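# Load steel nuts onto scale to hit red mark

## Task

Take steel nuts from the tray and place them one by one on the scale's dish, stopping at the number of nuts that brings the needle closest to the red marker. Nothing but these nuts may sit on the dish, and once released each nut may touch only the dish or other nuts. When you finish, the scale and every nut must have stopped moving and must stay in place without the robot supporting them. Anything the robot is touching at the end must not drop by more than about a fingernail's width once let go, or the task fails. Nothing may be pushed or dropped off the table.

## Robot and tools

Robot: one six-joint arm with a two-finger parallel gripper and a single camera, cam_wrist (504x504 fisheye, on the hand). Loose objects may occasionally get a brief random shove.

Frame: all poses are in the scene frame, in metres. Its origin is on the table surface directly under the arm base; +z is up; looking along +x, +y points left. The base may be slightly tilted, and the printed hand position can be off, more so when the arm reaches far.

Gripper geometry: the fingers point along the gripper's own +z axis and close along its y axis. end_effector_position is the spot between the pads when shut. Fingertips stick out about 33 mm past that point when closed and 9 mm when fully open; while closing, the tips travel roughly 24 mm further from the arm, so keep that clearance above any surface.

ROW (used by both execute_actions and move): 10 numbers [x, y, z, qw, qx, qy, qz, position, force_limit, speed]. x, y, z is an absolute target position in metres; qw..qz is an absolute target orientation quaternion, w first; both in the scene frame. The last three are each in [-1, 1]. position: +1 fully open (140 mm), about -0.8 pads touching, -1 closes until blocked. force_limit: squeeze of roughly 14 N at -1, 60 N at 0, 107 N at +1. speed: finger gap rate of about 30 mm/s at -1, 140 at 0, 250 at +1. A row is refused if its target lies over 0.6 m from the last reported position along any gripper axis. Each control step, the command is clipped to within 70 mm and 16 degrees of the measured pose; position wins over orientation if both cannot be met. Resend the wanted quaternion in every row rather than copying a possibly drifted reported one.

execute_actions: {"actions": [...], "pictures": bool}. The list holds zero or one item. Empty list: just returns the state (with pictures). Action: {"rows": [[10 numbers], ...], "steps": n}, 1 to 15 rows, n at most 15 (default 15), each step 1/30 s, one row per step, last row repeated; an action needs at least 5 steps. Wait: {"steps": n}, n up to 300, counted from the previous result so your reply time is included. Pictures come only with an empty list or pictures: true. The last 5 steps of an action run after its result is returned, during your reply. After an action ends the arm only continues to the last clipped pose, so far targets need several actions; check the reported pose. A "Hand target" line shows the current drive target when nothing is pending.

move: {"target": [one 10-number row], "speed": m/s from 0.002 to 0.5, default 0.25; rotation capped at twice that in rad/s}. It drives the gripper in a straight line to that absolute pose over 0.5 to 10 s (cut off at 10 s); finger values are applied at the start. It ignores obstacles, can lag, wander or exceed speed (especially near full arm extension). The result adds a "move:" line: done (settled near target), off_target, moving, held or fault, plus limits (paced = pose was clipped; held = some steps blocked by a check, after which motion can jump fast) and the remaining distance. Pictures included.

wait: {"seconds": 0 to 10}; nothing new is sent to the robot.

zoom_image: {"camera": "cam_wrist", "region": [x0, y0, x1, y1]} in image pixels, top-left origin, at most 504 by 504; gives a sharper close-up of the latest image.

finished_scene: {"scene": number of the current scene}. Irreversible; the result reports success. Sending a reply with no tool call ends everything.

Result lines: the state gives end_effector_position, end_effector_quat_wxyz and velocities (m/s, rad/s). object_status: 0 moving, 1 blocked while opening, 2 blocked while closing (a grip), 3 reached the requested position or pads met (thin items may still be held). position_measured is in counts: 3 open, 230 closed, not linear. Stopped fingers hold until the position number changes by 0.01 or more, or the object slips; to squeeze harder, raise force_limit and switch position between -1 and -0.98. "pose unreachable" means the clearance check altered or blocked a command (a mount post counts as arm); HELD flags each step where that happened.

Faults: a 10 s stop with the rest of the call skipped happens if joint torque reaches its limit (waist 309, shoulder 309, elbow 145, forearm roll 40.9, wrist pitch 40.9, wrist roll 40.9 N m; held weight counts) or any outside force hits 144 N. The arm is stiff, so aiming even slightly below a firm contact can trip this. Long loads heat motors: MOTOR HOT warns, then an OVER-TEMPERATURE FAULT brakes the arm. Joint speed caps: waist and shoulder 2.09, elbow 3.14, others 3.93 rad/s.

Camera: cam_wrist fisheye K=[[401.195, 0, 251.958], [0, 401.998, 250.459], [0, 0, 1]], D=[0.1, 0, 0, 0], theta_max_deg=49.193, initial pos_world=[0.946552, -0.173451, 0.553712]; its pose follows the joints and may be off by about 0.5 degrees and 2.5 mm.

Avoid: dropping or flinging nuts, striking the scale or tray, pushing hard, knocking anything off the table. Lower nuts gently onto the dish, open, lift clear, and let the needle settle before judging whether another nut gets closer to the red marker. End with the gripper away from the scale and nuts.

Each tool is called after "Request:" by a JSON object that holds its "op" and its "data", one argument or row to a line.

## Session

Request:
{"op": "execute_actions", "data": {
  "actions": []
}}

Scene clock: 0.00 s of 7600.00 s.
end_effector_position=(+0.9761, -0.2524, +0.3730) position_measured=3 object_status=3 end_effector_quat_wxyz=(+0.224, +0.917, -0.087, +0.319) end_effector_velocity=(-0.000, -0.000, +0.002) end_effector_angular_velocity=(+0.000, -0.002, -0.000)
Joint positions: [-0.15   0.463  1.471 -0.709  0.604  2.065]
Joint velocities: [-0.    -0.001 -0.     0.001 -0.     0.   ]
Hand target: +0.976, -0.252, +0.373; +0.224, +0.917, -0.087, +0.319

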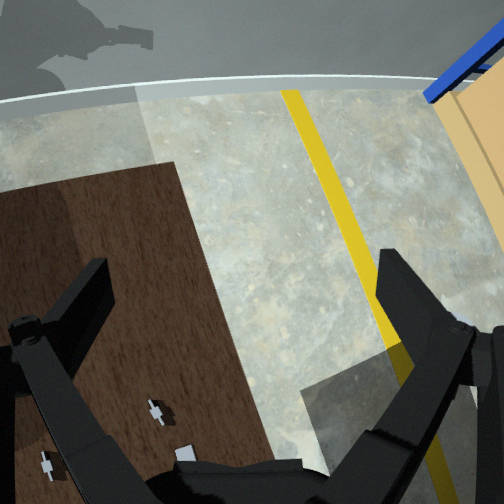

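Request:
{"op": "move", "data": {
  "target": [0.6,0,0.6,0,1,0,0,1,0,0]
}}

Scene clock: 3.90 s of 7600.00 s.
end_effector_position=(+0.5995, -0.0008, +0.5993) position_measured=3 object_status=3 end_effector_quat_wxyz=(+0.000, +1.000, -0.000, +0.000) end_effector_velocity=(-0.001, +0.001, +0.000) end_effector_angular_velocity=(+0.001, +0.001, -0.000)
Joint positions: [-0.043  0.07   1.385 -0.     1.686  1.513]
Joint velocities: [ 0.    -0.    -0.     0.001  0.002  0.   ]
Hand target: +0.599, -0.001, +0.599; +0.000, +1.000, -0.000, +0.000
Off the commanded pose: 0.001 m, 0 deg.
Kept back: nothing.
move: done
camera_calibration (this result's frames):
cam_wrist: T_world_to_cam=[[-0.0358462, -0.999298, -0.010851, 0.029135], [-0.9191, 0.0287021, 0.392979, 0.326604], [-0.392391, 0.0240599, -0.919484, 0.985375], [0, 0, 0, 1]] pos_world=[0.687879, -0.00396767, 0.778004]

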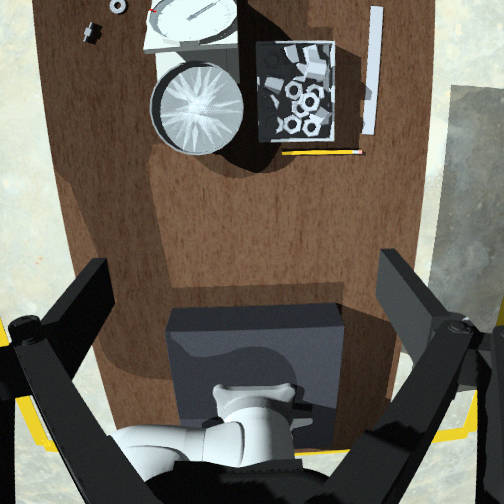

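Request:
{"op": "move", "data": {
  "target": [0.8,0,0.4,0,1,0,0,1,0,0]
}}

Scene clock: 5.70 s of 7600.00 s.
end_effector_position=(+0.8002, +0.0003, +0.4004) position_measured=3 object_status=3 end_effector_quat_wxyz=(-0.000, +1.000, -0.000, +0.000) end_effector_velocity=(+0.002, -0.001, -0.001) end_effector_angular_velocity=(-0.001, -0.002, -0.001)
Joint positions: [-0.027  0.409  1.313 -0.     1.419  1.528]
Joint velocities: [-0.     0.003 -0.002 -0.001 -0.003  0.001]
Hand target: +0.800, +0.000, +0.400; -0.000, +1.000, -0.000, -0.000
Off the commanded pose: 0.001 m, 0 deg.
Kept back: nothing.
move: done
camera_calibration (this result's frames):
cam_wrist: T_world_to_cam=[[-0.0354392, -0.999309, -0.0112013, 0.0350931], [-0.919066, 0.0281872, 0.393095, 0.589135], [-0.392508, 0.0242257, -0.91943, 0.881305], [0, 0, 0, 1]] pos_world=[0.888616, -0.00288744, 0.579105]

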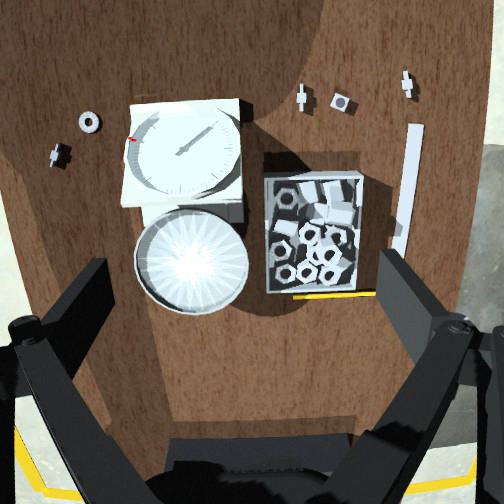

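Request:
{"op": "zoom_image", "data": {
  "camera": "cam_wrist",
  "region": [110,90,380,320]
}}

Region (110, 90, 380, 320) of cam_wrist's 504x504 image, scaled by 1.867, with more detail than that image has; it fills the top 429 rows of this view, and the rest is white.

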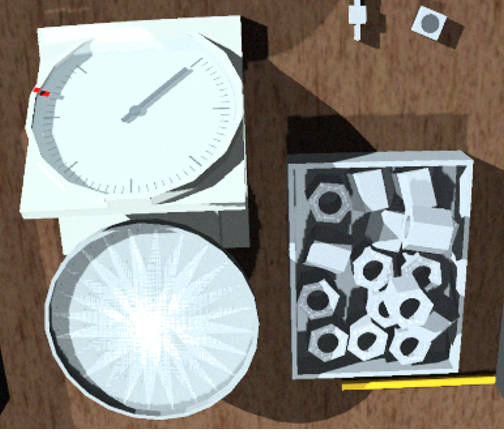

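Request:
{"op": "move", "data": {
  "target": [0.70,-0.09,0.2,0,1,0,0,-0.2,0,0.5]
}}

Scene clock: 7.37 s of 7600.00 s.
end_effector_position=(+0.7005, -0.0903, +0.2000) position_measured=154 object_status=3 end_effector_quat_wxyz=(+0.000, +1.000, -0.000, +0.000) end_effector_velocity=(-0.000, -0.001, -0.002) end_effector_angular_velocity=(+0.000, +0.001, -0.001)
Joint positions: [-0.161  0.378  1.743 -0.001  1.02   1.395]
Joint velocities: [-0.001  0.002  0.002 -0.    -0.003 -0.   ]
Hand target: +0.700, -0.090, +0.200; +0.000, +1.000, -0.000, +0.000
Off the commanded pose: 0.001 m, 0 deg.
Kept back: nothing.
move: done
camera_calibration (this result's frames):
cam_wrist: T_world_to_cam=[[-0.0354997, -0.999314, -0.0105709, -0.0612963], [-0.919078, 0.0284917, 0.393044, 0.57886], [-0.392474, 0.0236685, -0.919459, 0.660009], [0, 0, 0, 1]] pos_world=[0.788878, -0.0933683, 0.378685]

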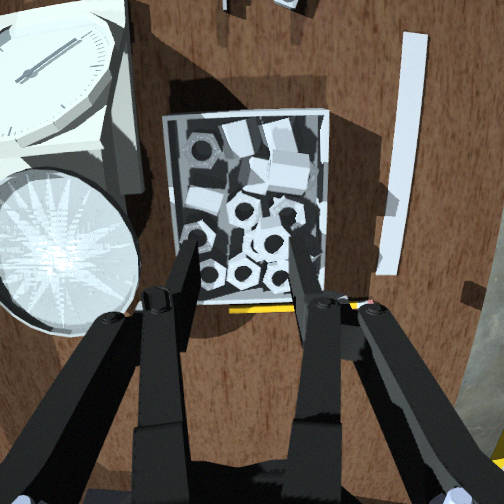

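Request:
{"op": "move", "data": {
  "target": [0.70,-0.09,0.2,0,1,0,0,1,0,1]
}}

Request:
{"op": "zoom_image", "data": {
  "camera": "cam_wrist",
  "region": [140,100,350,310]
}}

Scene clock: 8.30 s of 7600.00 s.
end_effector_position=(+0.7000, -0.0900, +0.2000) position_measured=3 object_status=3 end_effector_quat_wxyz=(+0.000, +1.000, -0.000, +0.000) end_effector_velocity=(-0.000, -0.000, -0.001) end_effector_angular_velocity=(-0.000, +0.002, +0.001)
Joint positions: [-0.161  0.378  1.744 -0.     1.02   1.394]
Joint velocities: [-0.     0.001 -0.    -0.001  0.002 -0.001]
Hand target: +0.700, -0.090, +0.200; +0.000, +1.000, -0.000, -0.000
Off the commanded pose: 0.000 m, 0 deg.
Kept back: nothing.
move: done
camera_calibration (this result's frames):
cam_wrist: T_world_to_cam=[[-0.0352353, -0.999317, -0.0111284, -0.0611718], [-0.919066, 0.0280281, 0.393105, 0.578392], [-0.392525, 0.024079, -0.919426, 0.659905], [0, 0, 0, 1]] pos_world=[0.788454, -0.0932311, 0.378685]

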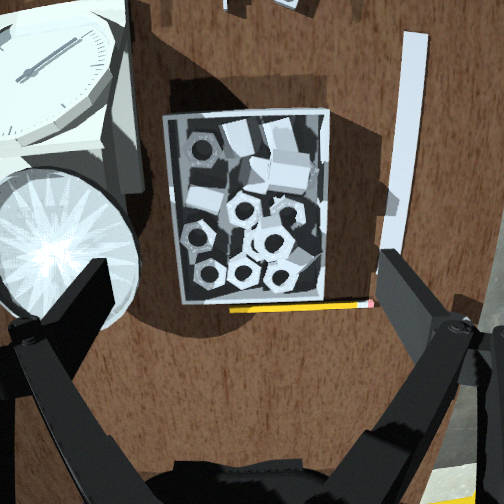

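Region (140, 100, 350, 310) of cam_wrist's 504x504 image, scaled by 2.400, with more detail than that image has.

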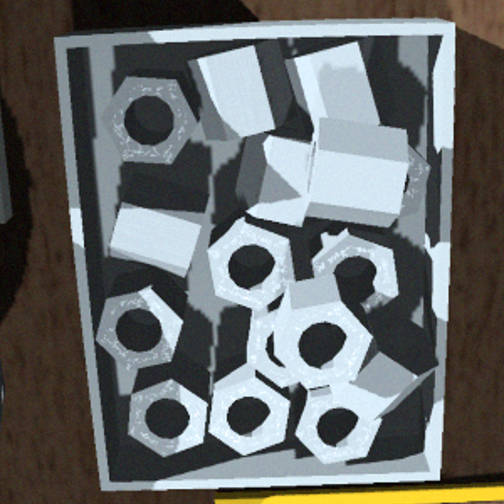

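Request:
{"op": "move", "data": {
  "target": [0.659,-0.102,0.1,0,0.966,0.259,0,-0.15,0,1],
  "speed": 0.15
}}

Scene clock: 10.80 s of 7600.00 s.
end_effector_position=(+0.6592, -0.1022, +0.1000) position_measured=148 object_status=3 end_effector_quat_wxyz=(+0.000, +0.966, +0.259, -0.000) end_effector_velocity=(-0.001, +0.000, -0.001) end_effector_angular_velocity=(+0.001, +0.001, +0.004)
Joint positions: [-0.19   0.427  1.893 -0.     0.822  0.842]
Joint velocities: [-0.     0.001  0.002  0.001 -0.001 -0.005]
Hand target: +0.659, -0.102, +0.100; +0.000, +0.966, +0.259, -0.000
Off the commanded pose: 0.000 m, 0 deg.
Kept back: nothing.
move: done
camera_calibration (this result's frames):
cam_wrist: T_world_to_cam=[[0.469138, -0.883058, -0.0108951, -0.396443], [-0.809923, -0.435137, 0.393295, 0.4612], [-0.352043, -0.175685, -0.919348, 0.505157], [0, 0, 0, 1]] pos_world=[0.73736, -0.0606482, 0.278708]

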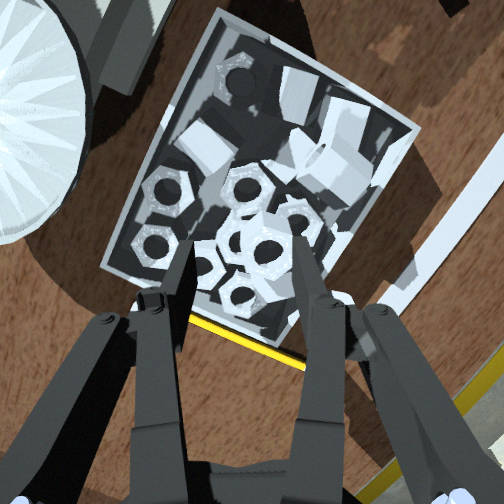

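Request:
{"op": "move", "data": {
  "target": [0.661,-0.116,0.085,0,0.966,0.259,0,-0.15,0,1],
  "speed": 0.05
}}

Scene clock: 11.87 s of 7600.00 s.
end_effector_position=(+0.6610, -0.1160, +0.0850) position_measured=148 object_status=3 end_effector_quat_wxyz=(+0.000, +0.966, +0.259, -0.000) end_effector_velocity=(-0.001, +0.000, -0.000) end_effector_angular_velocity=(+0.001, +0.002, -0.002)
Joint positions: [-0.21   0.449  1.893 -0.     0.8    0.822]
Joint velocities: [-0.     0.     0.     0.001  0.002  0.   ]
Hand target: +0.661, -0.116, +0.085; +0.000, +0.966, +0.259, -0.000
Off the commanded pose: 0.000 m, 0 deg.
Kept back: nothing.
move: done
camera_calibration (this result's frames):
cam_wrist: T_world_to_cam=[[0.469454, -0.882888, -0.0110686, -0.409869], [-0.809778, -0.435509, 0.39318, 0.462465], [-0.351955, -0.175617, -0.919395, 0.489575], [0, 0, 0, 1]] pos_world=[0.739217, -0.0744829, 0.263744]

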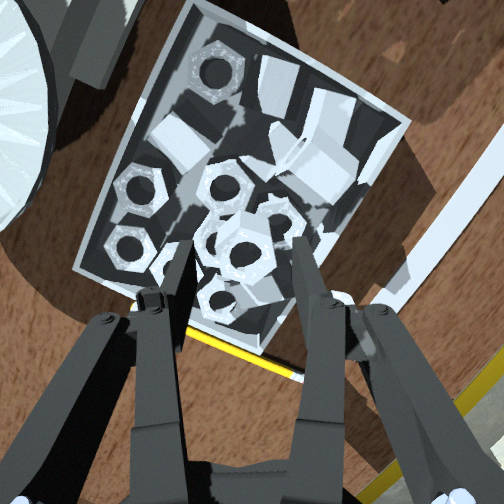

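Request:
{"op": "move", "data": {
  "target": [0.660,-0.117,0.068,0,0.966,0.259,0,-0.3,0,1],
  "speed": 0.03
}}

Request:
{"op": "move", "data": {
  "target": [0.660,-0.117,0.068,0,0.966,0.259,0,-1,0,-0.3]
}}

Scene clock: 16.60 s of 7600.00 s.
end_effector_position=(+0.6600, -0.1170, +0.0681) position_measured=167 object_status=3 end_effector_quat_wxyz=(+0.000, +0.966, +0.259, -0.000) end_effector_velocity=(+0.000, -0.000, -0.000) end_effector_angular_velocity=(-0.000, -0.001, +0.001)
Joint positions: [-0.212  0.469  1.902 -0.     0.77   0.82 ]
Joint velocities: [-0.     0.     0.     0.    -0.002 -0.001]
Hand target: +0.660, -0.117, +0.068; +0.000, +0.966, +0.259, -0.000
Off the commanded pose: 0.000 m, 0 deg.
Kept back: nothing.
move: done
camera_calibration (this result's frames):
cam_wrist: T_world_to_cam=[[0.469444, -0.882892, -0.0111139, -0.410484], [-0.809782, -0.43552, 0.39316, 0.467878], [-0.351958, -0.175567, -0.919403, 0.473432], [0, 0, 0, 1]] pos_world=[0.738207, -0.0755242, 0.246762]

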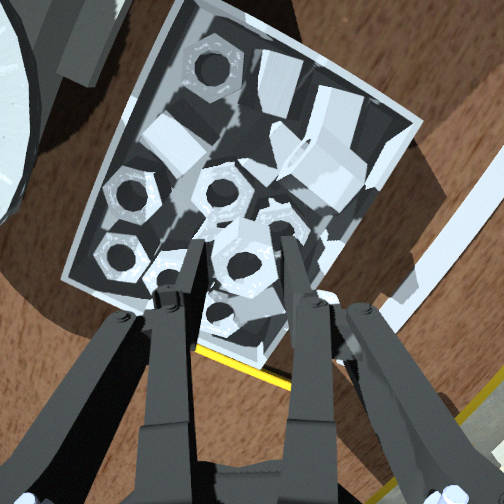

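Scene clock: 17.30 s of 7600.00 s.
end_effector_position=(+0.6600, -0.1170, +0.0680) position_measured=189 object_status=2 end_effector_quat_wxyz=(+0.000, +0.966, +0.259, +0.000) end_effector_velocity=(+0.001, +0.000, +0.001) end_effector_angular_velocity=(-0.000, -0.004, -0.001)
Joint positions: [-0.212  0.469  1.903 -0.     0.77   0.82 ]
Joint velocities: [ 0.    -0.001 -0.     0.001 -0.002  0.001]
Hand target: +0.660, -0.117, +0.068; +0.000, +0.966, +0.259, -0.000
Off the commanded pose: 0.000 m, 0 deg.
Kept back: nothing.
move: done
camera_calibration (this result's frames):
cam_wrist: T_world_to_cam=[[0.469459, -0.882884, -0.0111201, -0.410477], [-0.809783, -0.43554, 0.393136, 0.467876], [-0.351937, -0.175556, -0.919413, 0.47337], [0, 0, 0, 1]] pos_world=[0.738177, -0.075521, 0.246719]

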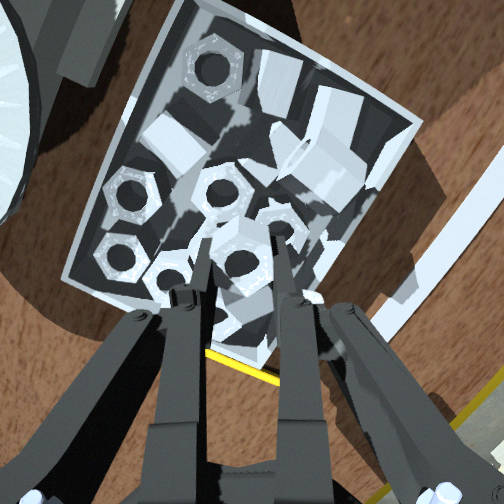

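Request:
{"op": "move", "data": {
  "target": [0.660,-0.117,0.15,0,0.966,0.259,0,-1,0,-0.3],
  "speed": 0.15
}}

Request:
{"op": "move", "data": {
  "target": [0.653,0.08,0.15,0,1,0,0,-1,0,-0.3]
}}

Scene clock: 18.50 s of 7600.00 s.
end_effector_position=(+0.6599, -0.1169, +0.1499) position_measured=189 object_status=2 end_effector_quat_wxyz=(-0.000, +0.966, +0.259, +0.000) end_effector_velocity=(-0.000, +0.000, +0.002) end_effector_angular_velocity=(+0.000, -0.001, +0.000)
Joint positions: [-0.212  0.376  1.855  0.     0.91   0.82 ]
Joint velocities: [ 0.    -0.003 -0.     0.001  0.002 -0.001]
Hand target: +0.660, -0.117, +0.150; -0.000, +0.966, +0.259, +0.000
Off the commanded pose: 0.000 m, 0 deg.
Kept back: nothing.
move: done
camera_calibration (this result's frames):
cam_wrist: T_world_to_cam=[[0.469517, -0.882852, -0.011254, -0.409473], [-0.809742, -0.435647, 0.393103, 0.435584], [-0.351955, -0.175456, -0.919425, 0.548662], [0, 0, 0, 1]] pos_world=[0.73807, -0.0754771, 0.328616]

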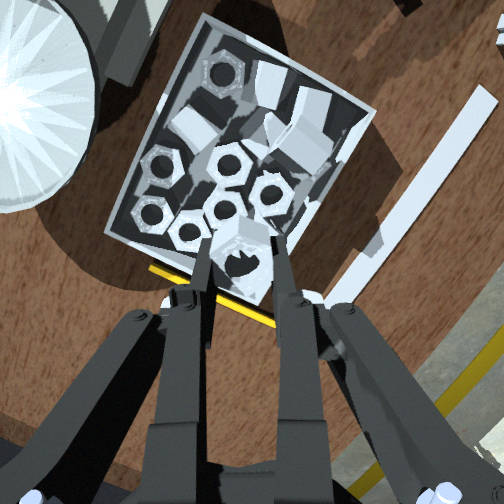

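Scene clock: 20.00 s of 7600.00 s.
end_effector_position=(+0.6526, +0.0801, +0.1500) position_measured=189 object_status=2 end_effector_quat_wxyz=(-0.000, +1.000, +0.000, -0.000) end_effector_velocity=(-0.000, +0.001, +0.000) end_effector_angular_velocity=(-0.000, +0.000, -0.003)
Joint positions: [0.085 0.359 1.88  0.001 0.902 1.639]
Joint velocities: [ 0.002 -0.    -0.    -0.     0.001  0.005]
Hand target: +0.653, +0.080, +0.150; -0.000, +1.000, -0.000, -0.000
Off the commanded pose: 0.000 m, 0 deg.
Kept back: nothing.
move: done
camera_calibration (this result's frames):
cam_wrist: T_world_to_cam=[[-0.0350941, -0.999311, -0.0120637, 0.10663], [-0.918997, 0.0275257, 0.393302, 0.549668], [-0.392699, 0.024889, -0.91933, 0.591271], [0, 0, 0, 1]] pos_world=[0.741077, 0.0767102, 0.328674]

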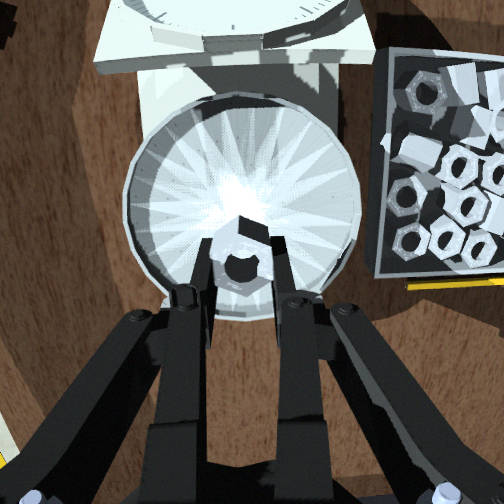

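Request:
{"op": "move", "data": {
  "target": [0.625,0.11,0.105,0,1,0,0,-1,0,-0.3],
  "speed": 0.06
}}

Scene clock: 21.57 s of 7600.00 s.
end_effector_position=(+0.6250, +0.1099, +0.1050) position_measured=189 object_status=2 end_effector_quat_wxyz=(-0.000, +1.000, -0.000, -0.000) end_effector_velocity=(-0.001, +0.000, -0.001) end_effector_angular_velocity=(-0.001, +0.001, +0.001)
Joint positions: [0.135 0.38  1.955 0.    0.806 1.691]
Joint velocities: [ 0.001  0.001  0.001 -0.001 -0.001  0.001]
Hand target: +0.625, +0.110, +0.105; -0.000, +1.000, -0.000, -0.000
Off the commanded pose: 0.000 m, 0 deg.
Kept back: nothing.
move: done
camera_calibration (this result's frames):
cam_wrist: T_world_to_cam=[[-0.0352648, -0.999315, -0.0112269, 0.134988], [-0.919033, 0.0280145, 0.393184, 0.541165], [-0.3926, 0.0241835, -0.919391, 0.538387], [0, 0, 0, 1]] pos_world=[0.713479, 0.106715, 0.283727]

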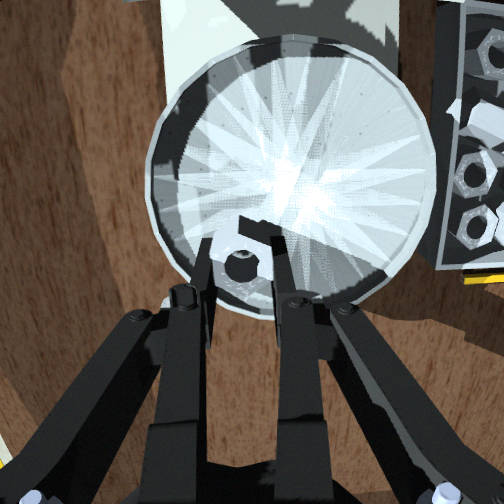

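Request:
{"op": "move", "data": {
  "target": [0.625,0.11,0.093,0,1,0,0,-1,0,-0.3],
  "speed": 0.02
}}

Scene clock: 23.17 s of 7600.00 s.
end_effector_position=(+0.6250, +0.1100, +0.0931) position_measured=189 object_status=2 end_effector_quat_wxyz=(+0.000, +1.000, -0.000, +0.000) end_effector_velocity=(-0.000, +0.000, -0.002) end_effector_angular_velocity=(-0.000, +0.001, -0.000)
Joint positions: [ 0.135  0.395  1.962 -0.     0.785  1.691]
Joint velocities: [ 0.     0.002  0.001  0.    -0.002  0.   ]
Hand target: +0.625, +0.110, +0.093; +0.000, +1.000, -0.000, +0.000
Off the commanded pose: 0.000 m, 0 deg.
Kept back: nothing.
move: done
camera_calibration (this result's frames):
cam_wrist: T_world_to_cam=[[-0.0352014, -0.999318, -0.0111297, 0.134874], [-0.919063, 0.0279961, 0.393116, 0.545879], [-0.392537, 0.0240671, -0.919421, 0.527384], [0, 0, 0, 1]] pos_world=[0.713462, 0.106807, 0.271796]

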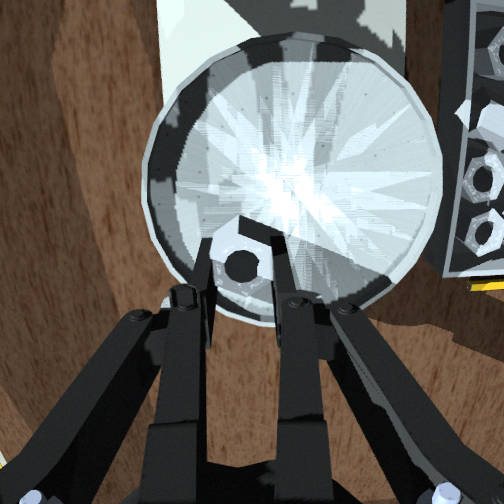

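Request:
{"op": "move", "data": {
  "target": [0.625,0.11,0.096,0,1,0,0,-0.35,0,-0.5],
  "speed": 0.02
}}

Request:
{"op": "move", "data": {
  "target": [0.70,0.0,0.25,0,1,0,0,1,0,0],
  "speed": 0.15
}}

Scene clock: 24.10 s of 7600.00 s.
end_effector_position=(+0.6250, +0.1100, +0.0960) position_measured=173 object_status=3 end_effector_quat_wxyz=(+0.000, +1.000, +0.000, -0.000) end_effector_velocity=(-0.000, +0.000, +0.000) end_effector_angular_velocity=(+0.001, +0.000, -0.001)
Joint positions: [ 0.135  0.391  1.96  -0.     0.79   1.691]
Joint velocities: [-0.    -0.001 -0.     0.001  0.001  0.   ]
Hand target: +0.625, +0.110, +0.096; -0.000, +1.000, +0.000, -0.000
Off the commanded pose: 0.000 m, 0 deg.
Kept back: nothing.
move: done
camera_calibration (this result's frames):
cam_wrist: T_world_to_cam=[[-0.0351485, -0.999321, -0.0110691, 0.134848], [-0.919045, 0.0279701, 0.393159, 0.544709], [-0.392582, 0.0239919, -0.919404, 0.53005], [0, 0, 0, 1]] pos_world=[0.71344, 0.106804, 0.274666]

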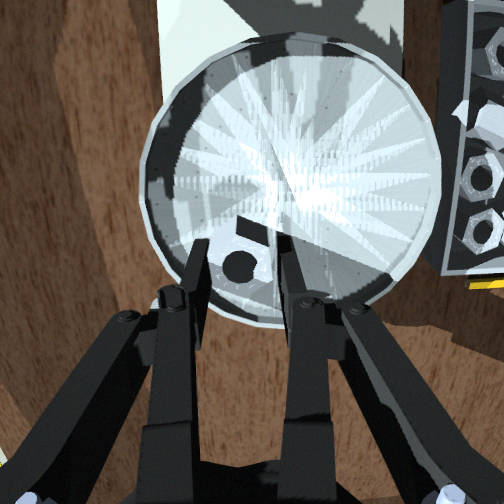

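Scene clock: 25.87 s of 7600.00 s.
end_effector_position=(+0.7000, +0.0001, +0.2501) position_measured=3 object_status=3 end_effector_quat_wxyz=(+0.000, +1.000, +0.000, +0.000) end_effector_velocity=(+0.001, -0.000, +0.000) end_effector_angular_velocity=(+0.001, -0.001, -0.001)
Joint positions: [-0.034  0.329  1.711 -0.001  1.101  1.522]
Joint velocities: [-0.001  0.001 -0.002  0.001  0.001 -0.   ]
Hand target: +0.700, +0.000, +0.250; +0.000, +1.000, +0.000, +0.000
Off the commanded pose: 0.000 m, 0 deg.
Kept back: nothing.
move: done
camera_calibration (this result's frames):
cam_wrist: T_world_to_cam=[[-0.0348182, -0.999337, -0.0106238, 0.0290131], [-0.919157, 0.0278476, 0.392906, 0.556261], [-0.39235, 0.0234453, -0.919517, 0.703725], [0, 0, 0, 1]] pos_world=[0.788408, -0.00299574, 0.428837]

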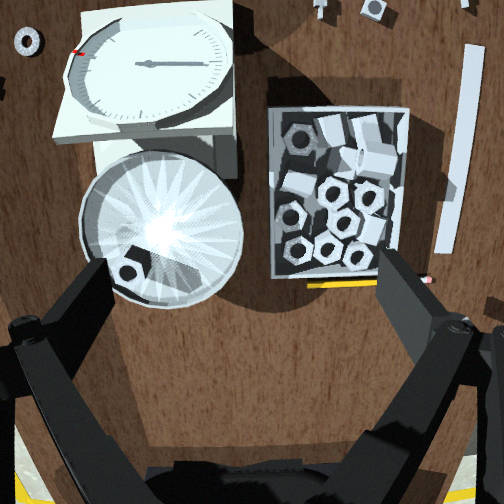

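Request:
{"op": "move", "data": {
  "target": [0.721,-0.128,0.095,0,0.9976,-0.07,0,-0.2,0,1],
  "speed": 0.2
}}

Scene clock: 27.67 s of 7600.00 s.
end_effector_position=(+0.7214, -0.1281, +0.0951) position_measured=154 object_status=3 end_effector_quat_wxyz=(+0.000, +0.998, -0.070, +0.000) end_effector_velocity=(-0.000, -0.001, -0.002) end_effector_angular_velocity=(-0.001, +0.002, +0.000)
Joint positions: [-0.207  0.514  1.758 -0.001  0.869  1.489]
Joint velocities: [-0.001  0.003 -0.    -0.001 -0.    -0.001]
Hand target: +0.721, -0.128, +0.095; +0.000, +0.998, -0.070, +0.000
Off the commanded pose: 0.000 m, 0 deg.
Kept back: nothing.
move: done
camera_calibration (this result's frames):
cam_wrist: T_world_to_cam=[[-0.174436, -0.984613, -0.0104355, 0.00263352], [-0.906157, 0.156372, 0.392972, 0.647491], [-0.385294, 0.0780047, -0.919491, 0.574534], [0, 0, 0, 1]] pos_world=[0.808552, -0.143473, 0.273861]

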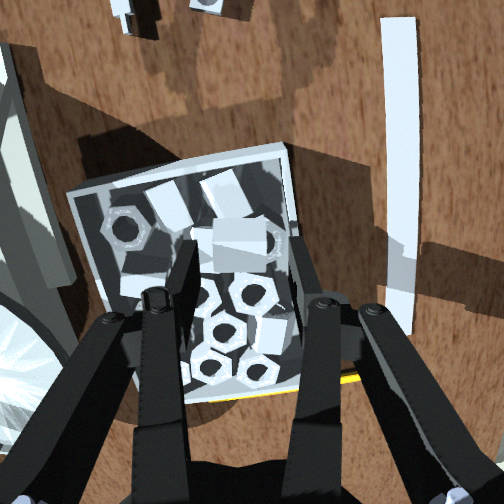

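Request:
{"op": "move", "data": {
  "target": [0.721,-0.125,0.09,0,0.9976,-0.07,0,-0.32,0,1],
  "speed": 0.05
}}

Request:
{"op": "move", "data": {
  "target": [0.721,-0.125,0.07,0,0.9976,-0.07,0,-0.32,0,1],
  "speed": 0.03
}}

Request:
{"op": "move", "data": {
  "target": [0.721,-0.125,0.07,0,0.9976,-0.07,0,-1,0,-0.3]
}}

Scene clock: 28.60 s of 7600.00 s.
end_effector_position=(+0.7210, -0.1250, +0.0900) position_measured=169 object_status=3 end_effector_quat_wxyz=(-0.000, +0.998, -0.070, +0.000) end_effector_velocity=(+0.000, -0.000, -0.001) end_effector_angular_velocity=(-0.001, -0.000, +0.001)
Joint positions: [-0.203  0.518  1.763 -0.     0.86   1.492]
Joint velocities: [ 0.     0.001  0.    -0.001 -0.002  0.   ]
Hand target: +0.721, -0.125, +0.090; -0.000, +0.998, -0.070, -0.000
Off the commanded pose: 0.000 m, 0 deg.
Kept back: nothing.
move: done
camera_calibration (this result's frames):
cam_wrist: T_world_to_cam=[[-0.17441, -0.98461, -0.0111397, 0.00556926], [-0.906134, 0.156061, 0.39315, 0.648561], [-0.385361, 0.0786632, -0.919407, 0.569547], [0, 0, 0, 1]] pos_world=[0.808135, -0.140534, 0.268726]

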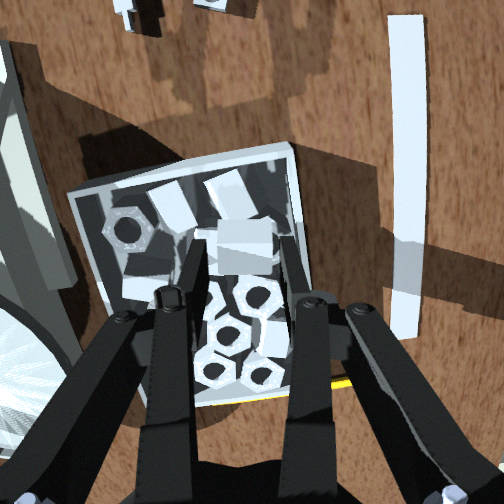

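Scene clock: 29.53 s of 7600.00 s.
end_effector_position=(+0.7210, -0.1250, +0.0701) position_measured=169 object_status=3 end_effector_quat_wxyz=(-0.000, +0.998, -0.070, +0.000) end_effector_velocity=(+0.001, +0.000, -0.001) end_effector_angular_velocity=(+0.001, -0.002, -0.002)
Joint positions: [-0.203  0.54   1.773 -0.     0.829  1.492]
Joint velocities: [ 0.     0.001  0.     0.002 -0.003  0.   ]
Hand target: +0.721, -0.125, +0.070; +0.000, +0.998, -0.070, -0.000
Off the commanded pose: 0.000 m, 0 deg.
Kept back: nothing.
move: done
camera_calibration (this result's frames):
cam_wrist: T_world_to_cam=[[-0.174446, -0.984604, -0.0111502, 0.00539913], [-0.906132, 0.156091, 0.393143, 0.656432], [-0.385349, 0.0786859, -0.91941, 0.551199], [0, 0, 0, 1]] pos_world=[0.808159, -0.140519, 0.248766]

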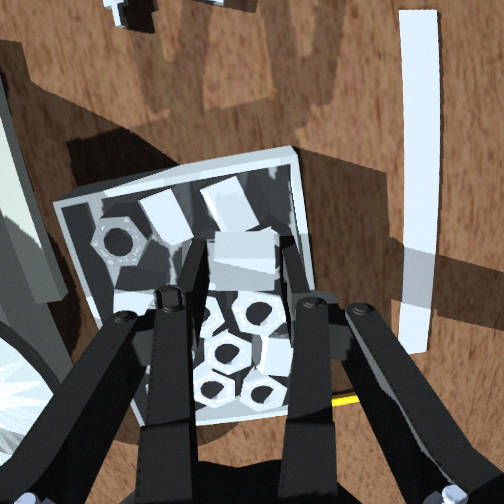

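Scene clock: 30.23 s of 7600.00 s.
end_effector_position=(+0.7210, -0.1250, +0.0700) position_measured=190 object_status=2 end_effector_quat_wxyz=(-0.000, +0.998, -0.070, +0.000) end_effector_velocity=(-0.001, -0.001, -0.000) end_effector_angular_velocity=(-0.002, +0.003, +0.003)
Joint positions: [-0.203  0.54   1.773 -0.     0.828  1.492]
Joint velocities: [-0.     0.     0.    -0.003  0.002 -0.001]
Hand target: +0.721, -0.125, +0.070; +0.000, +0.998, -0.070, -0.000
Off the commanded pose: 0.000 m, 0 deg.
Kept back: nothing.
move: done
camera_calibration (this result's frames):
cam_wrist: T_world_to_cam=[[-0.174443, -0.984604, -0.0111493, 0.00540072], [-0.90614, 0.156089, 0.393125, 0.656436], [-0.385332, 0.0786805, -0.919418, 0.551132], [0, 0, 0, 1]] pos_world=[0.808133, -0.140508, 0.24872]

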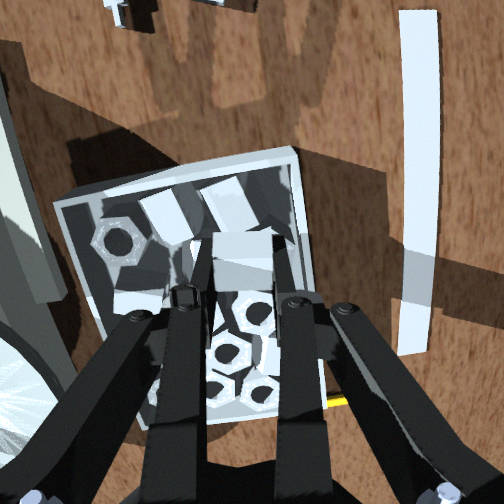

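Request:
{"op": "move", "data": {
  "target": [0.721,-0.125,0.14,0,0.9976,-0.07,0,-1,0,-0.3],
  "speed": 0.15
}}

Request:
{"op": "move", "data": {
  "target": [0.68,0.105,0.14,0,1,0,0,-1,0,-0.3]
}}

Request:
{"op": "move", "data": {
  "target": [0.68,0.105,0.098,0,1,0,0,-1,0,-0.3],
  "speed": 0.04
}}

Request:
{"op": "move", "data": {
  "target": [0.68,0.105,0.098,0,1,0,0,-0.35,0,-0.5]
}}

Request:
{"op": "move", "data": {
  "target": [0.68,0.105,0.14,0,1,0,0,-0.35,0,-0.5],
  "speed": 0.1
}}

Request:
{"op": "move", "data": {
  "target": [0.70,-0.05,0.2,0,1,0,0,1,0,1]
}}

Scene clock: 31.37 s of 7600.00 s.
end_effector_position=(+0.7209, -0.1250, +0.1399) position_measured=190 object_status=2 end_effector_quat_wxyz=(-0.000, +0.998, -0.070, -0.000) end_effector_velocity=(+0.001, -0.000, +0.001) end_effector_angular_velocity=(-0.001, -0.002, -0.000)
Joint positions: [-0.203  0.468  1.734 -0.     0.94   1.492]
Joint velocities: [-0.    -0.001 -0.001 -0.001  0.     0.001]
Hand target: +0.721, -0.125, +0.140; -0.000, +0.998, -0.070, +0.000
Off the commanded pose: 0.000 m, 0 deg.
Kept back: nothing.
move: done
camera_calibration (this result's frames):
cam_wrist: T_world_to_cam=[[-0.174286, -0.984632, -0.0111681, 0.00607306], [-0.90614, 0.155932, 0.393187, 0.628831], [-0.385403, 0.0786466, -0.919391, 0.615393], [0, 0, 0, 1]] pos_world=[0.808042, -0.140474, 0.318606]

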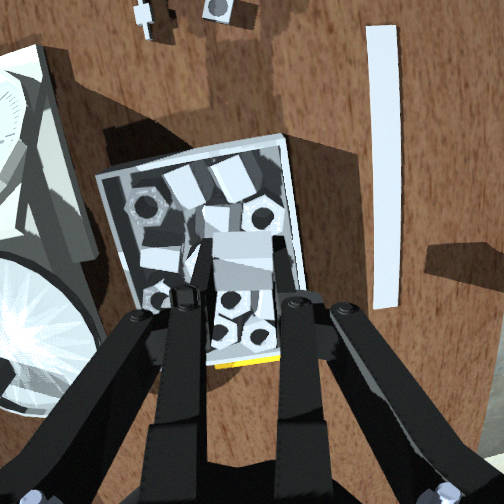

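Scene clock: 32.77 s of 7600.00 s.
end_effector_position=(+0.6796, +0.1050, +0.1400) position_measured=190 object_status=2 end_effector_quat_wxyz=(-0.000, +1.000, -0.000, +0.000) end_effector_velocity=(-0.000, +0.001, -0.000) end_effector_angular_velocity=(-0.001, +0.000, +0.001)
Joint positions: [0.118 0.409 1.826 0.001 0.906 1.673]
Joint velocities: [ 0.002  0.001 -0.    -0.002 -0.     0.002]
Hand target: +0.680, +0.105, +0.140; -0.000, +1.000, -0.000, -0.000
Off the commanded pose: 0.000 m, 0 deg.
Kept back: nothing.
move: done
camera_calibration (this result's frames):
cam_wrist: T_world_to_cam=[[-0.0353479, -0.999301, -0.012128, 0.13257], [-0.919051, 0.0277377, 0.393161, 0.577722], [-0.39255, 0.0250437, -0.91939, 0.591975], [0, 0, 0, 1]] pos_world=[0.768021, 0.101628, 0.318726]

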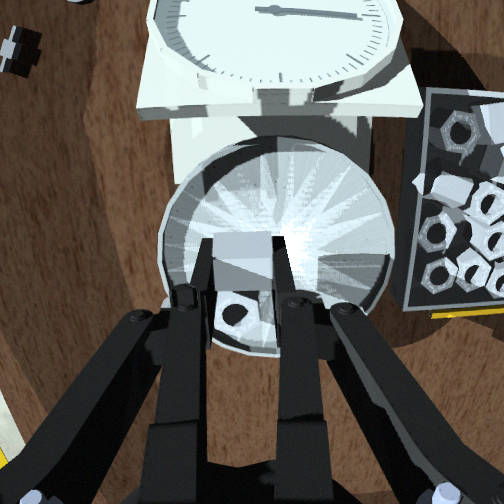

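Scene clock: 34.13 s of 7600.00 s.
end_effector_position=(+0.6801, +0.1050, +0.0981) position_measured=190 object_status=2 end_effector_quat_wxyz=(+0.000, +1.000, -0.000, +0.000) end_effector_velocity=(+0.000, +0.000, -0.001) end_effector_angular_velocity=(+0.000, -0.001, +0.001)
Joint positions: [ 0.118  0.455  1.851 -0.     0.835  1.674]
Joint velocities: [ 0.     0.001  0.    -0.    -0.003 -0.   ]
Hand target: +0.680, +0.105, +0.098; +0.000, +1.000, -0.000, +0.000
Off the commanded pose: 0.000 m, 0 deg.
Kept back: nothing.
move: done
camera_calibration (this result's frames):
cam_wrist: T_world_to_cam=[[-0.0352368, -0.999317, -0.0111033, 0.131889], [-0.919056, 0.0280388, 0.393127, 0.594634], [-0.392548, 0.0240571, -0.919417, 0.55369], [0, 0, 0, 1]] pos_world=[0.768499, 0.101806, 0.27677]

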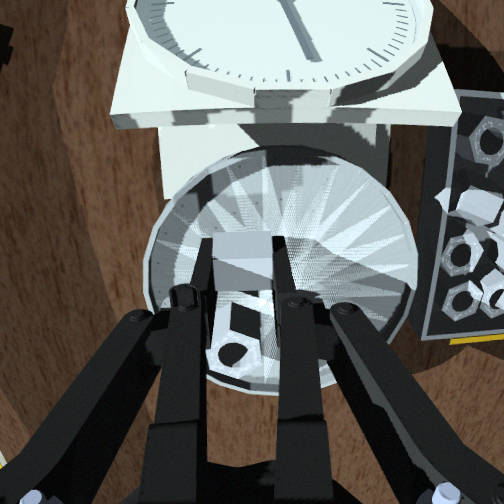

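Scene clock: 34.83 s of 7600.00 s.
end_effector_position=(+0.6800, +0.1050, +0.0980) position_measured=173 object_status=3 end_effector_quat_wxyz=(+0.000, +1.000, -0.000, -0.000) end_effector_velocity=(+0.001, +0.000, -0.001) end_effector_angular_velocity=(+0.001, -0.002, -0.001)
Joint positions: [ 0.118  0.455  1.851 -0.     0.835  1.674]
Joint velocities: [ 0.     0.001  0.     0.001 -0.004  0.001]
Hand target: +0.680, +0.105, +0.098; +0.000, +1.000, -0.000, +0.000
Off the commanded pose: 0.000 m, 0 deg.
Kept back: nothing.
move: done
camera_calibration (this result's frames):
cam_wrist: T_world_to_cam=[[-0.0352357, -0.999317, -0.0110985, 0.13188], [-0.919046, 0.028039, 0.393151, 0.594599], [-0.392571, 0.024053, -0.919407, 0.553615], [0, 0, 0, 1]] pos_world=[0.768444, 0.101801, 0.276695]

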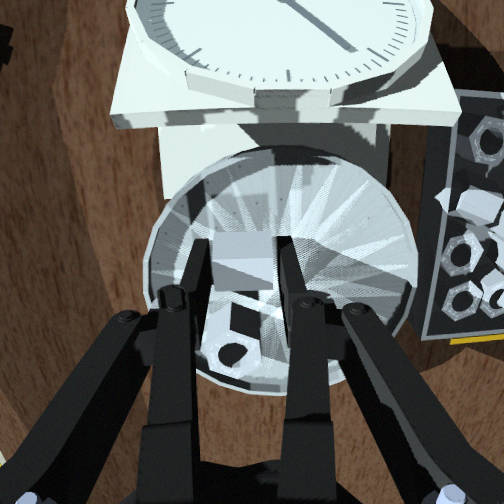

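Scene clock: 35.63 s of 7600.00 s.
end_effector_position=(+0.6799, +0.1050, +0.1399) position_measured=173 object_status=3 end_effector_quat_wxyz=(+0.000, +1.000, +0.000, -0.000) end_effector_velocity=(+0.001, +0.001, +0.002) end_effector_angular_velocity=(+0.002, -0.004, -0.001)
Joint positions: [ 0.119  0.41   1.826 -0.     0.906  1.674]
Joint velocities: [ 0.    -0.003 -0.001  0.002 -0.    -0.   ]
Hand target: +0.680, +0.105, +0.140; -0.000, +1.000, +0.000, -0.000
Off the commanded pose: 0.000 m, 0 deg.
Kept back: nothing.
move: done
camera_calibration (this result's frames):
cam_wrist: T_world_to_cam=[[-0.0350765, -0.999323, -0.011115, 0.132242], [-0.919041, 0.0278855, 0.393175, 0.578066], [-0.392599, 0.0240064, -0.919396, 0.592156], [0, 0, 0, 1]] pos_world=[0.768385, 0.101817, 0.318614]

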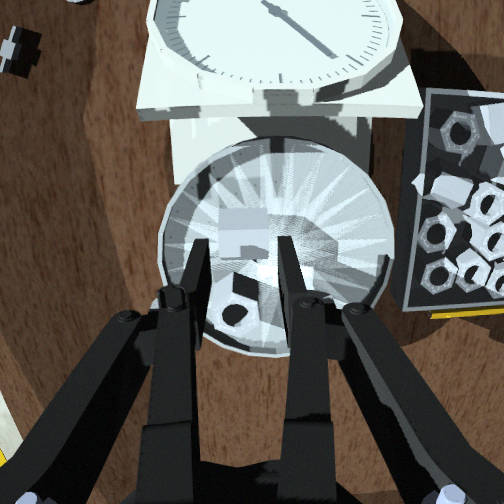

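Scene clock: 36.77 s of 7600.00 s.
end_effector_position=(+0.7002, -0.0500, +0.2001) position_measured=3 object_status=3 end_effector_quat_wxyz=(+0.000, +1.000, +0.000, +0.000) end_effector_velocity=(+0.000, -0.001, -0.000) end_effector_angular_velocity=(+0.000, +0.002, -0.001)
Joint positions: [-0.105  0.372  1.752 -0.001  1.017  1.451]
Joint velocities: [-0.002  0.001 -0.001  0.     0.001 -0.001]
Hand target: +0.700, -0.050, +0.200; +0.000, +1.000, +0.000, +0.000
Off the commanded pose: 0.000 m, 0 deg.
Kept back: nothing.
move: done
camera_calibration (this result's frames):
cam_wrist: T_world_to_cam=[[-0.035036, -0.999331, -0.0105254, -0.0213773], [-0.919173, 0.0280881, 0.392851, 0.577552], [-0.392292, 0.0234386, -0.919542, 0.658948], [0, 0, 0, 1]] pos_world=[0.788621, -0.0530301, 0.378814]

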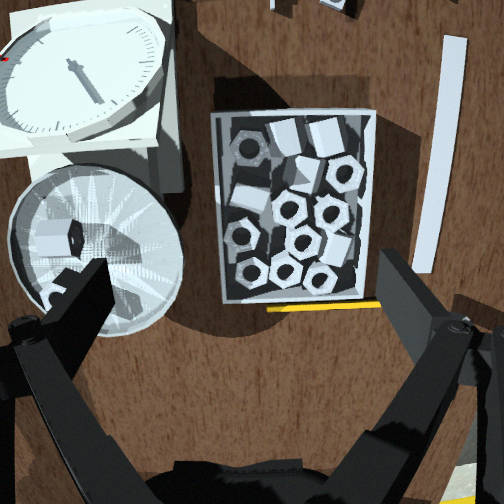

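Request:
{"op": "move", "data": {
  "target": [0.736,-0.053,0.075,0,0.7071,0.7071,0,-0.3,0,1],
  "speed": 0.2
}}

Scene clock: 41.30 s of 7600.00 s.
end_effector_position=(+0.7362, -0.0529, +0.0751) position_measured=167 object_status=3 end_effector_quat_wxyz=(+0.000, +0.707, +0.707, -0.000) end_effector_velocity=(-0.000, -0.000, -0.000) end_effector_angular_velocity=(+0.001, +0.001, +0.004)
Joint positions: [-0.103  0.542  1.757 -0.     0.842 -0.118]
Joint velocities: [-0.001  0.001 -0.     0.001  0.    -0.006]
Hand target: +0.736, -0.053, +0.075; +0.000, +0.707, +0.707, -0.000
Off the commanded pose: 0.000 m, 0 deg.
Kept back: nothing.
move: done
camera_calibration (this result's frames):
cam_wrist: T_world_to_cam=[[0.999306, -0.0355383, -0.0111413, -0.734784], [-0.0282969, -0.91898, 0.393287, -0.0462169], [-0.0242154, -0.392699, -0.919348, 0.265186], [0, 0, 0, 1]] pos_world=[0.739388, 0.0355528, 0.253788]

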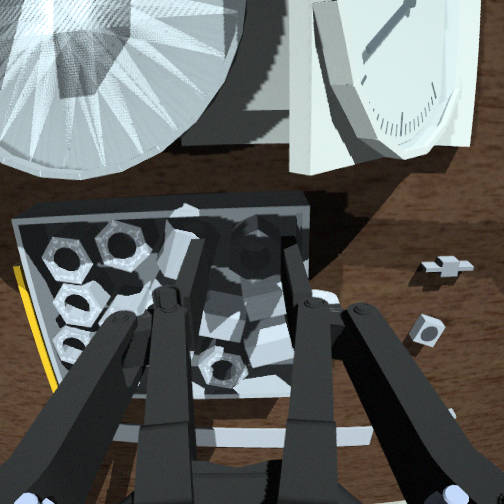

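Request:
{"op": "move", "data": {
  "target": [0.741,-0.056,0.068,0,0.7071,0.7071,0,-0.37,0,1],
  "speed": 0.03
}}

Request:
{"op": "zoom_image", "data": {
  "camera": "cam_wrist",
  "region": [150,170,350,330]
}}

Scene clock: 42.23 s of 7600.00 s.
end_effector_position=(+0.7410, -0.0560, +0.0681) position_measured=176 object_status=3 end_effector_quat_wxyz=(+0.000, +0.707, +0.707, -0.000) end_effector_velocity=(+0.001, -0.000, -0.002) end_effector_angular_velocity=(+0.001, -0.000, -0.000)
Joint positions: [-0.106  0.556  1.749 -0.     0.836 -0.122]
Joint velocities: [-0.     0.003 -0.001  0.001 -0.002 -0.001]
Hand target: +0.741, -0.056, +0.068; +0.000, +0.707, +0.707, -0.000
Off the commanded pose: 0.000 m, 0 deg.
Kept back: nothing.
move: done
camera_calibration (this result's frames):
cam_wrist: T_world_to_cam=[[0.999319, -0.0351915, -0.0111369, -0.739776], [-0.0279829, -0.919042, 0.393165, -0.0463478], [-0.0240714, -0.392585, -0.919401, 0.257524], [0, 0, 0, 1]] pos_world=[0.744174, 0.0324708, 0.246751]

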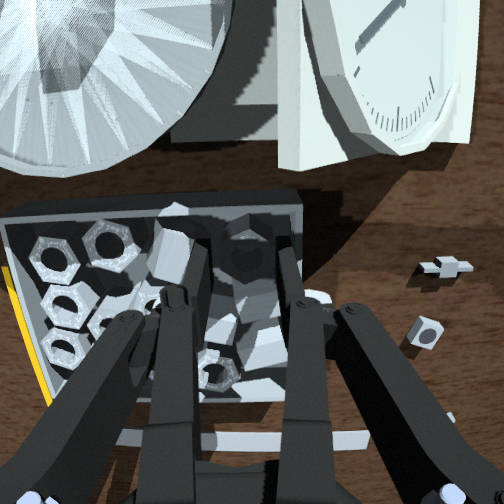

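Region (150, 170, 350, 330) of cam_wrist's 504x504 image, scaled by 2.520, with more detail than that image has; it fills the top 403 rows of this view, and the rest is white.

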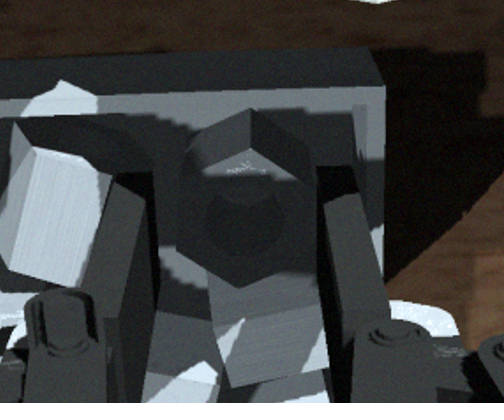

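Request:
{"op": "move", "data": {
  "target": [0.742,-0.057,0.048,0,0.7071,0.7071,0,-0.37,0,1],
  "speed": 0.015
}}

Request:
{"op": "move", "data": {
  "target": [0.742,-0.057,0.048,0,0.7071,0.7071,0,-1,0,-0.3]
}}

Request:
{"op": "move", "data": {
  "target": [0.742,-0.057,0.14,0,0.7071,0.7071,0,-1,0,-0.3],
  "speed": 0.1
}}

Scene clock: 44.03 s of 7600.00 s.
end_effector_position=(+0.7420, -0.0570, +0.0481) position_measured=176 object_status=3 end_effector_quat_wxyz=(-0.000, +0.707, +0.707, -0.000) end_effector_velocity=(-0.001, +0.000, -0.001) end_effector_angular_velocity=(+0.000, +0.002, -0.000)
Joint positions: [-0.108  0.58   1.755 -0.     0.807 -0.123]
Joint velocities: [ 0.     0.001  0.001 -0.     0.001  0.   ]
Hand target: +0.742, -0.057, +0.048; +0.000, +0.707, +0.707, -0.000
Off the commanded pose: 0.000 m, 0 deg.
Kept back: nothing.
move: done
camera_calibration (this result's frames):
cam_wrist: T_world_to_cam=[[0.999317, -0.0352294, -0.0111438, -0.741078], [-0.0280154, -0.919047, 0.393151, -0.0393707], [-0.0240921, -0.392571, -0.919406, 0.238773], [0, 0, 0, 1]] pos_world=[0.745221, 0.0314439, 0.226749]

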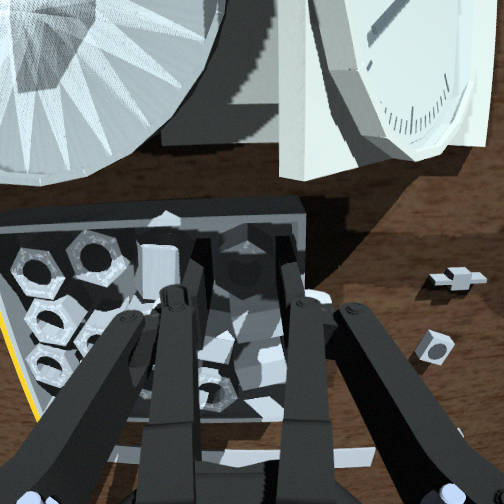

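Scene clock: 44.73 s of 7600.00 s.
end_effector_position=(+0.7420, -0.0570, +0.0480) position_measured=190 object_status=2 end_effector_quat_wxyz=(-0.000, +0.707, +0.707, -0.000) end_effector_velocity=(-0.000, +0.000, -0.001) end_effector_angular_velocity=(+0.002, +0.001, -0.003)
Joint positions: [-0.108  0.58   1.755 -0.     0.807 -0.123]
Joint velocities: [-0.     0.001 -0.     0.003  0.     0.001]
Hand target: +0.742, -0.057, +0.048; -0.000, +0.707, +0.707, -0.000
Off the commanded pose: 0.000 m, 0 deg.
Kept back: nothing.
move: done
camera_calibration (this result's frames):
cam_wrist: T_world_to_cam=[[0.999318, -0.0351858, -0.0111623, -0.741044], [-0.0279681, -0.919049, 0.39315, -0.0393909], [-0.024092, -0.39257, -0.919407, 0.238735], [0, 0, 0, 1]] pos_world=[0.745189, 0.0314438, 0.22671]

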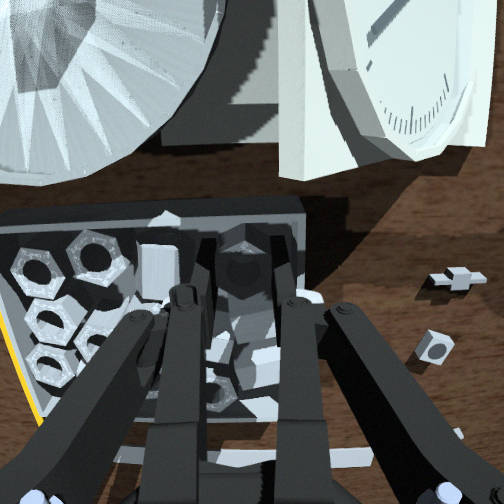

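Scene clock: 46.00 s of 7600.00 s.
end_effector_position=(+0.7419, -0.0570, +0.1399) position_measured=190 object_status=2 end_effector_quat_wxyz=(-0.000, +0.707, +0.707, +0.000) end_effector_velocity=(-0.000, -0.000, -0.000) end_effector_angular_velocity=(-0.000, +0.002, -0.001)
Joint positions: [-0.108  0.484  1.707  0.     0.95  -0.123]
Joint velocities: [-0.     0.    -0.001 -0.     0.002  0.001]
Hand target: +0.742, -0.057, +0.140; -0.000, +0.707, +0.707, +0.000
Off the commanded pose: 0.000 m, 0 deg.
Kept back: nothing.
move: done
camera_calibration (this result's frames):
cam_wrist: T_world_to_cam=[[0.999321, -0.0351191, -0.0111595, -0.739895], [-0.0279107, -0.919097, 0.393043, -0.0755155], [-0.0240599, -0.392464, -0.919453, 0.323221], [0, 0, 0, 1]] pos_world=[0.745062, 0.0314621, 0.31861]

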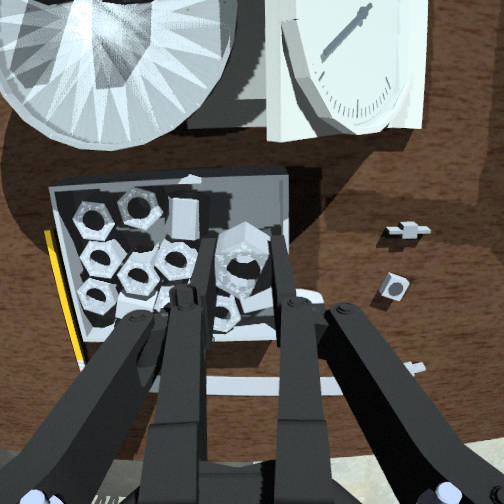

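Request:
{"op": "move", "data": {
  "target": [0.69,0.065,0.14,0,0.7071,0.7071,0,-1,0,-0.3],
  "speed": 0.2
}}

Request:
{"op": "move", "data": {
  "target": [0.69,0.065,0.102,0,0.7071,0.7071,0,-1,0,-0.3],
  "speed": 0.04
}}

Scene clock: 47.33 s of 7600.00 s.
end_effector_position=(+0.6898, +0.0649, +0.1399) position_measured=190 object_status=2 end_effector_quat_wxyz=(-0.000, +0.707, +0.707, +0.000) end_effector_velocity=(+0.000, +0.001, +0.000) end_effector_angular_velocity=(+0.000, -0.002, -0.000)
Joint positions: [0.059 0.416 1.816 0.001 0.91  0.044]
Joint velocities: [ 0.001 -0.001  0.     0.001 -0.001  0.001]
Hand target: +0.690, +0.065, +0.140; -0.000, +0.707, +0.707, +0.000
Off the commanded pose: 0.000 m, 0 deg.
Kept back: nothing.
move: done
camera_calibration (this result's frames):
cam_wrist: T_world_to_cam=[[0.999314, -0.0352825, -0.0112787, -0.683519], [-0.0280233, -0.919242, 0.392695, 0.0351777], [-0.0242231, -0.392109, -0.9196, 0.369925], [0, 0, 0, 1]] pos_world=[0.692996, 0.153272, 0.31866]

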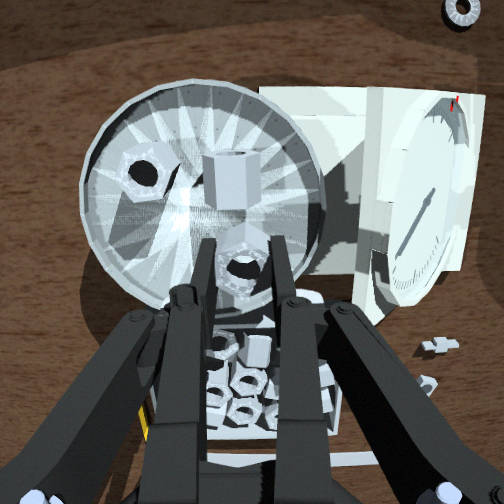

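Scene clock: 48.57 s of 7600.00 s.
end_effector_position=(+0.6901, +0.0650, +0.1021) position_measured=190 object_status=2 end_effector_quat_wxyz=(+0.000, +0.707, +0.707, +0.000) end_effector_velocity=(+0.000, +0.000, -0.001) end_effector_angular_velocity=(-0.000, -0.001, +0.001)
Joint positions: [ 0.06   0.457  1.838 -0.     0.846  0.044]
Joint velocities: [ 0.     0.001  0.001 -0.001 -0.002  0.   ]
Hand target: +0.690, +0.065, +0.102; +0.000, +0.707, +0.707, -0.000
Off the commanded pose: 0.000 m, 0 deg.
Kept back: nothing.
move: done
camera_calibration (this result's frames):
cam_wrist: T_world_to_cam=[[0.999318, -0.0352335, -0.0110918, -0.68425], [-0.0280387, -0.919033, 0.393182, 0.0500535], [-0.0240469, -0.392603, -0.919394, 0.335062], [0, 0, 0, 1]] pos_world=[0.693243, 0.153439, 0.280784]

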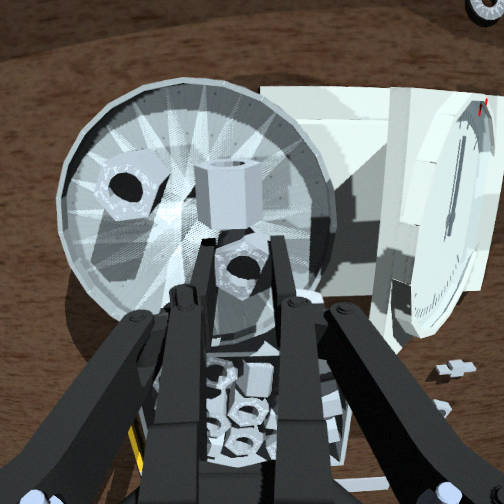

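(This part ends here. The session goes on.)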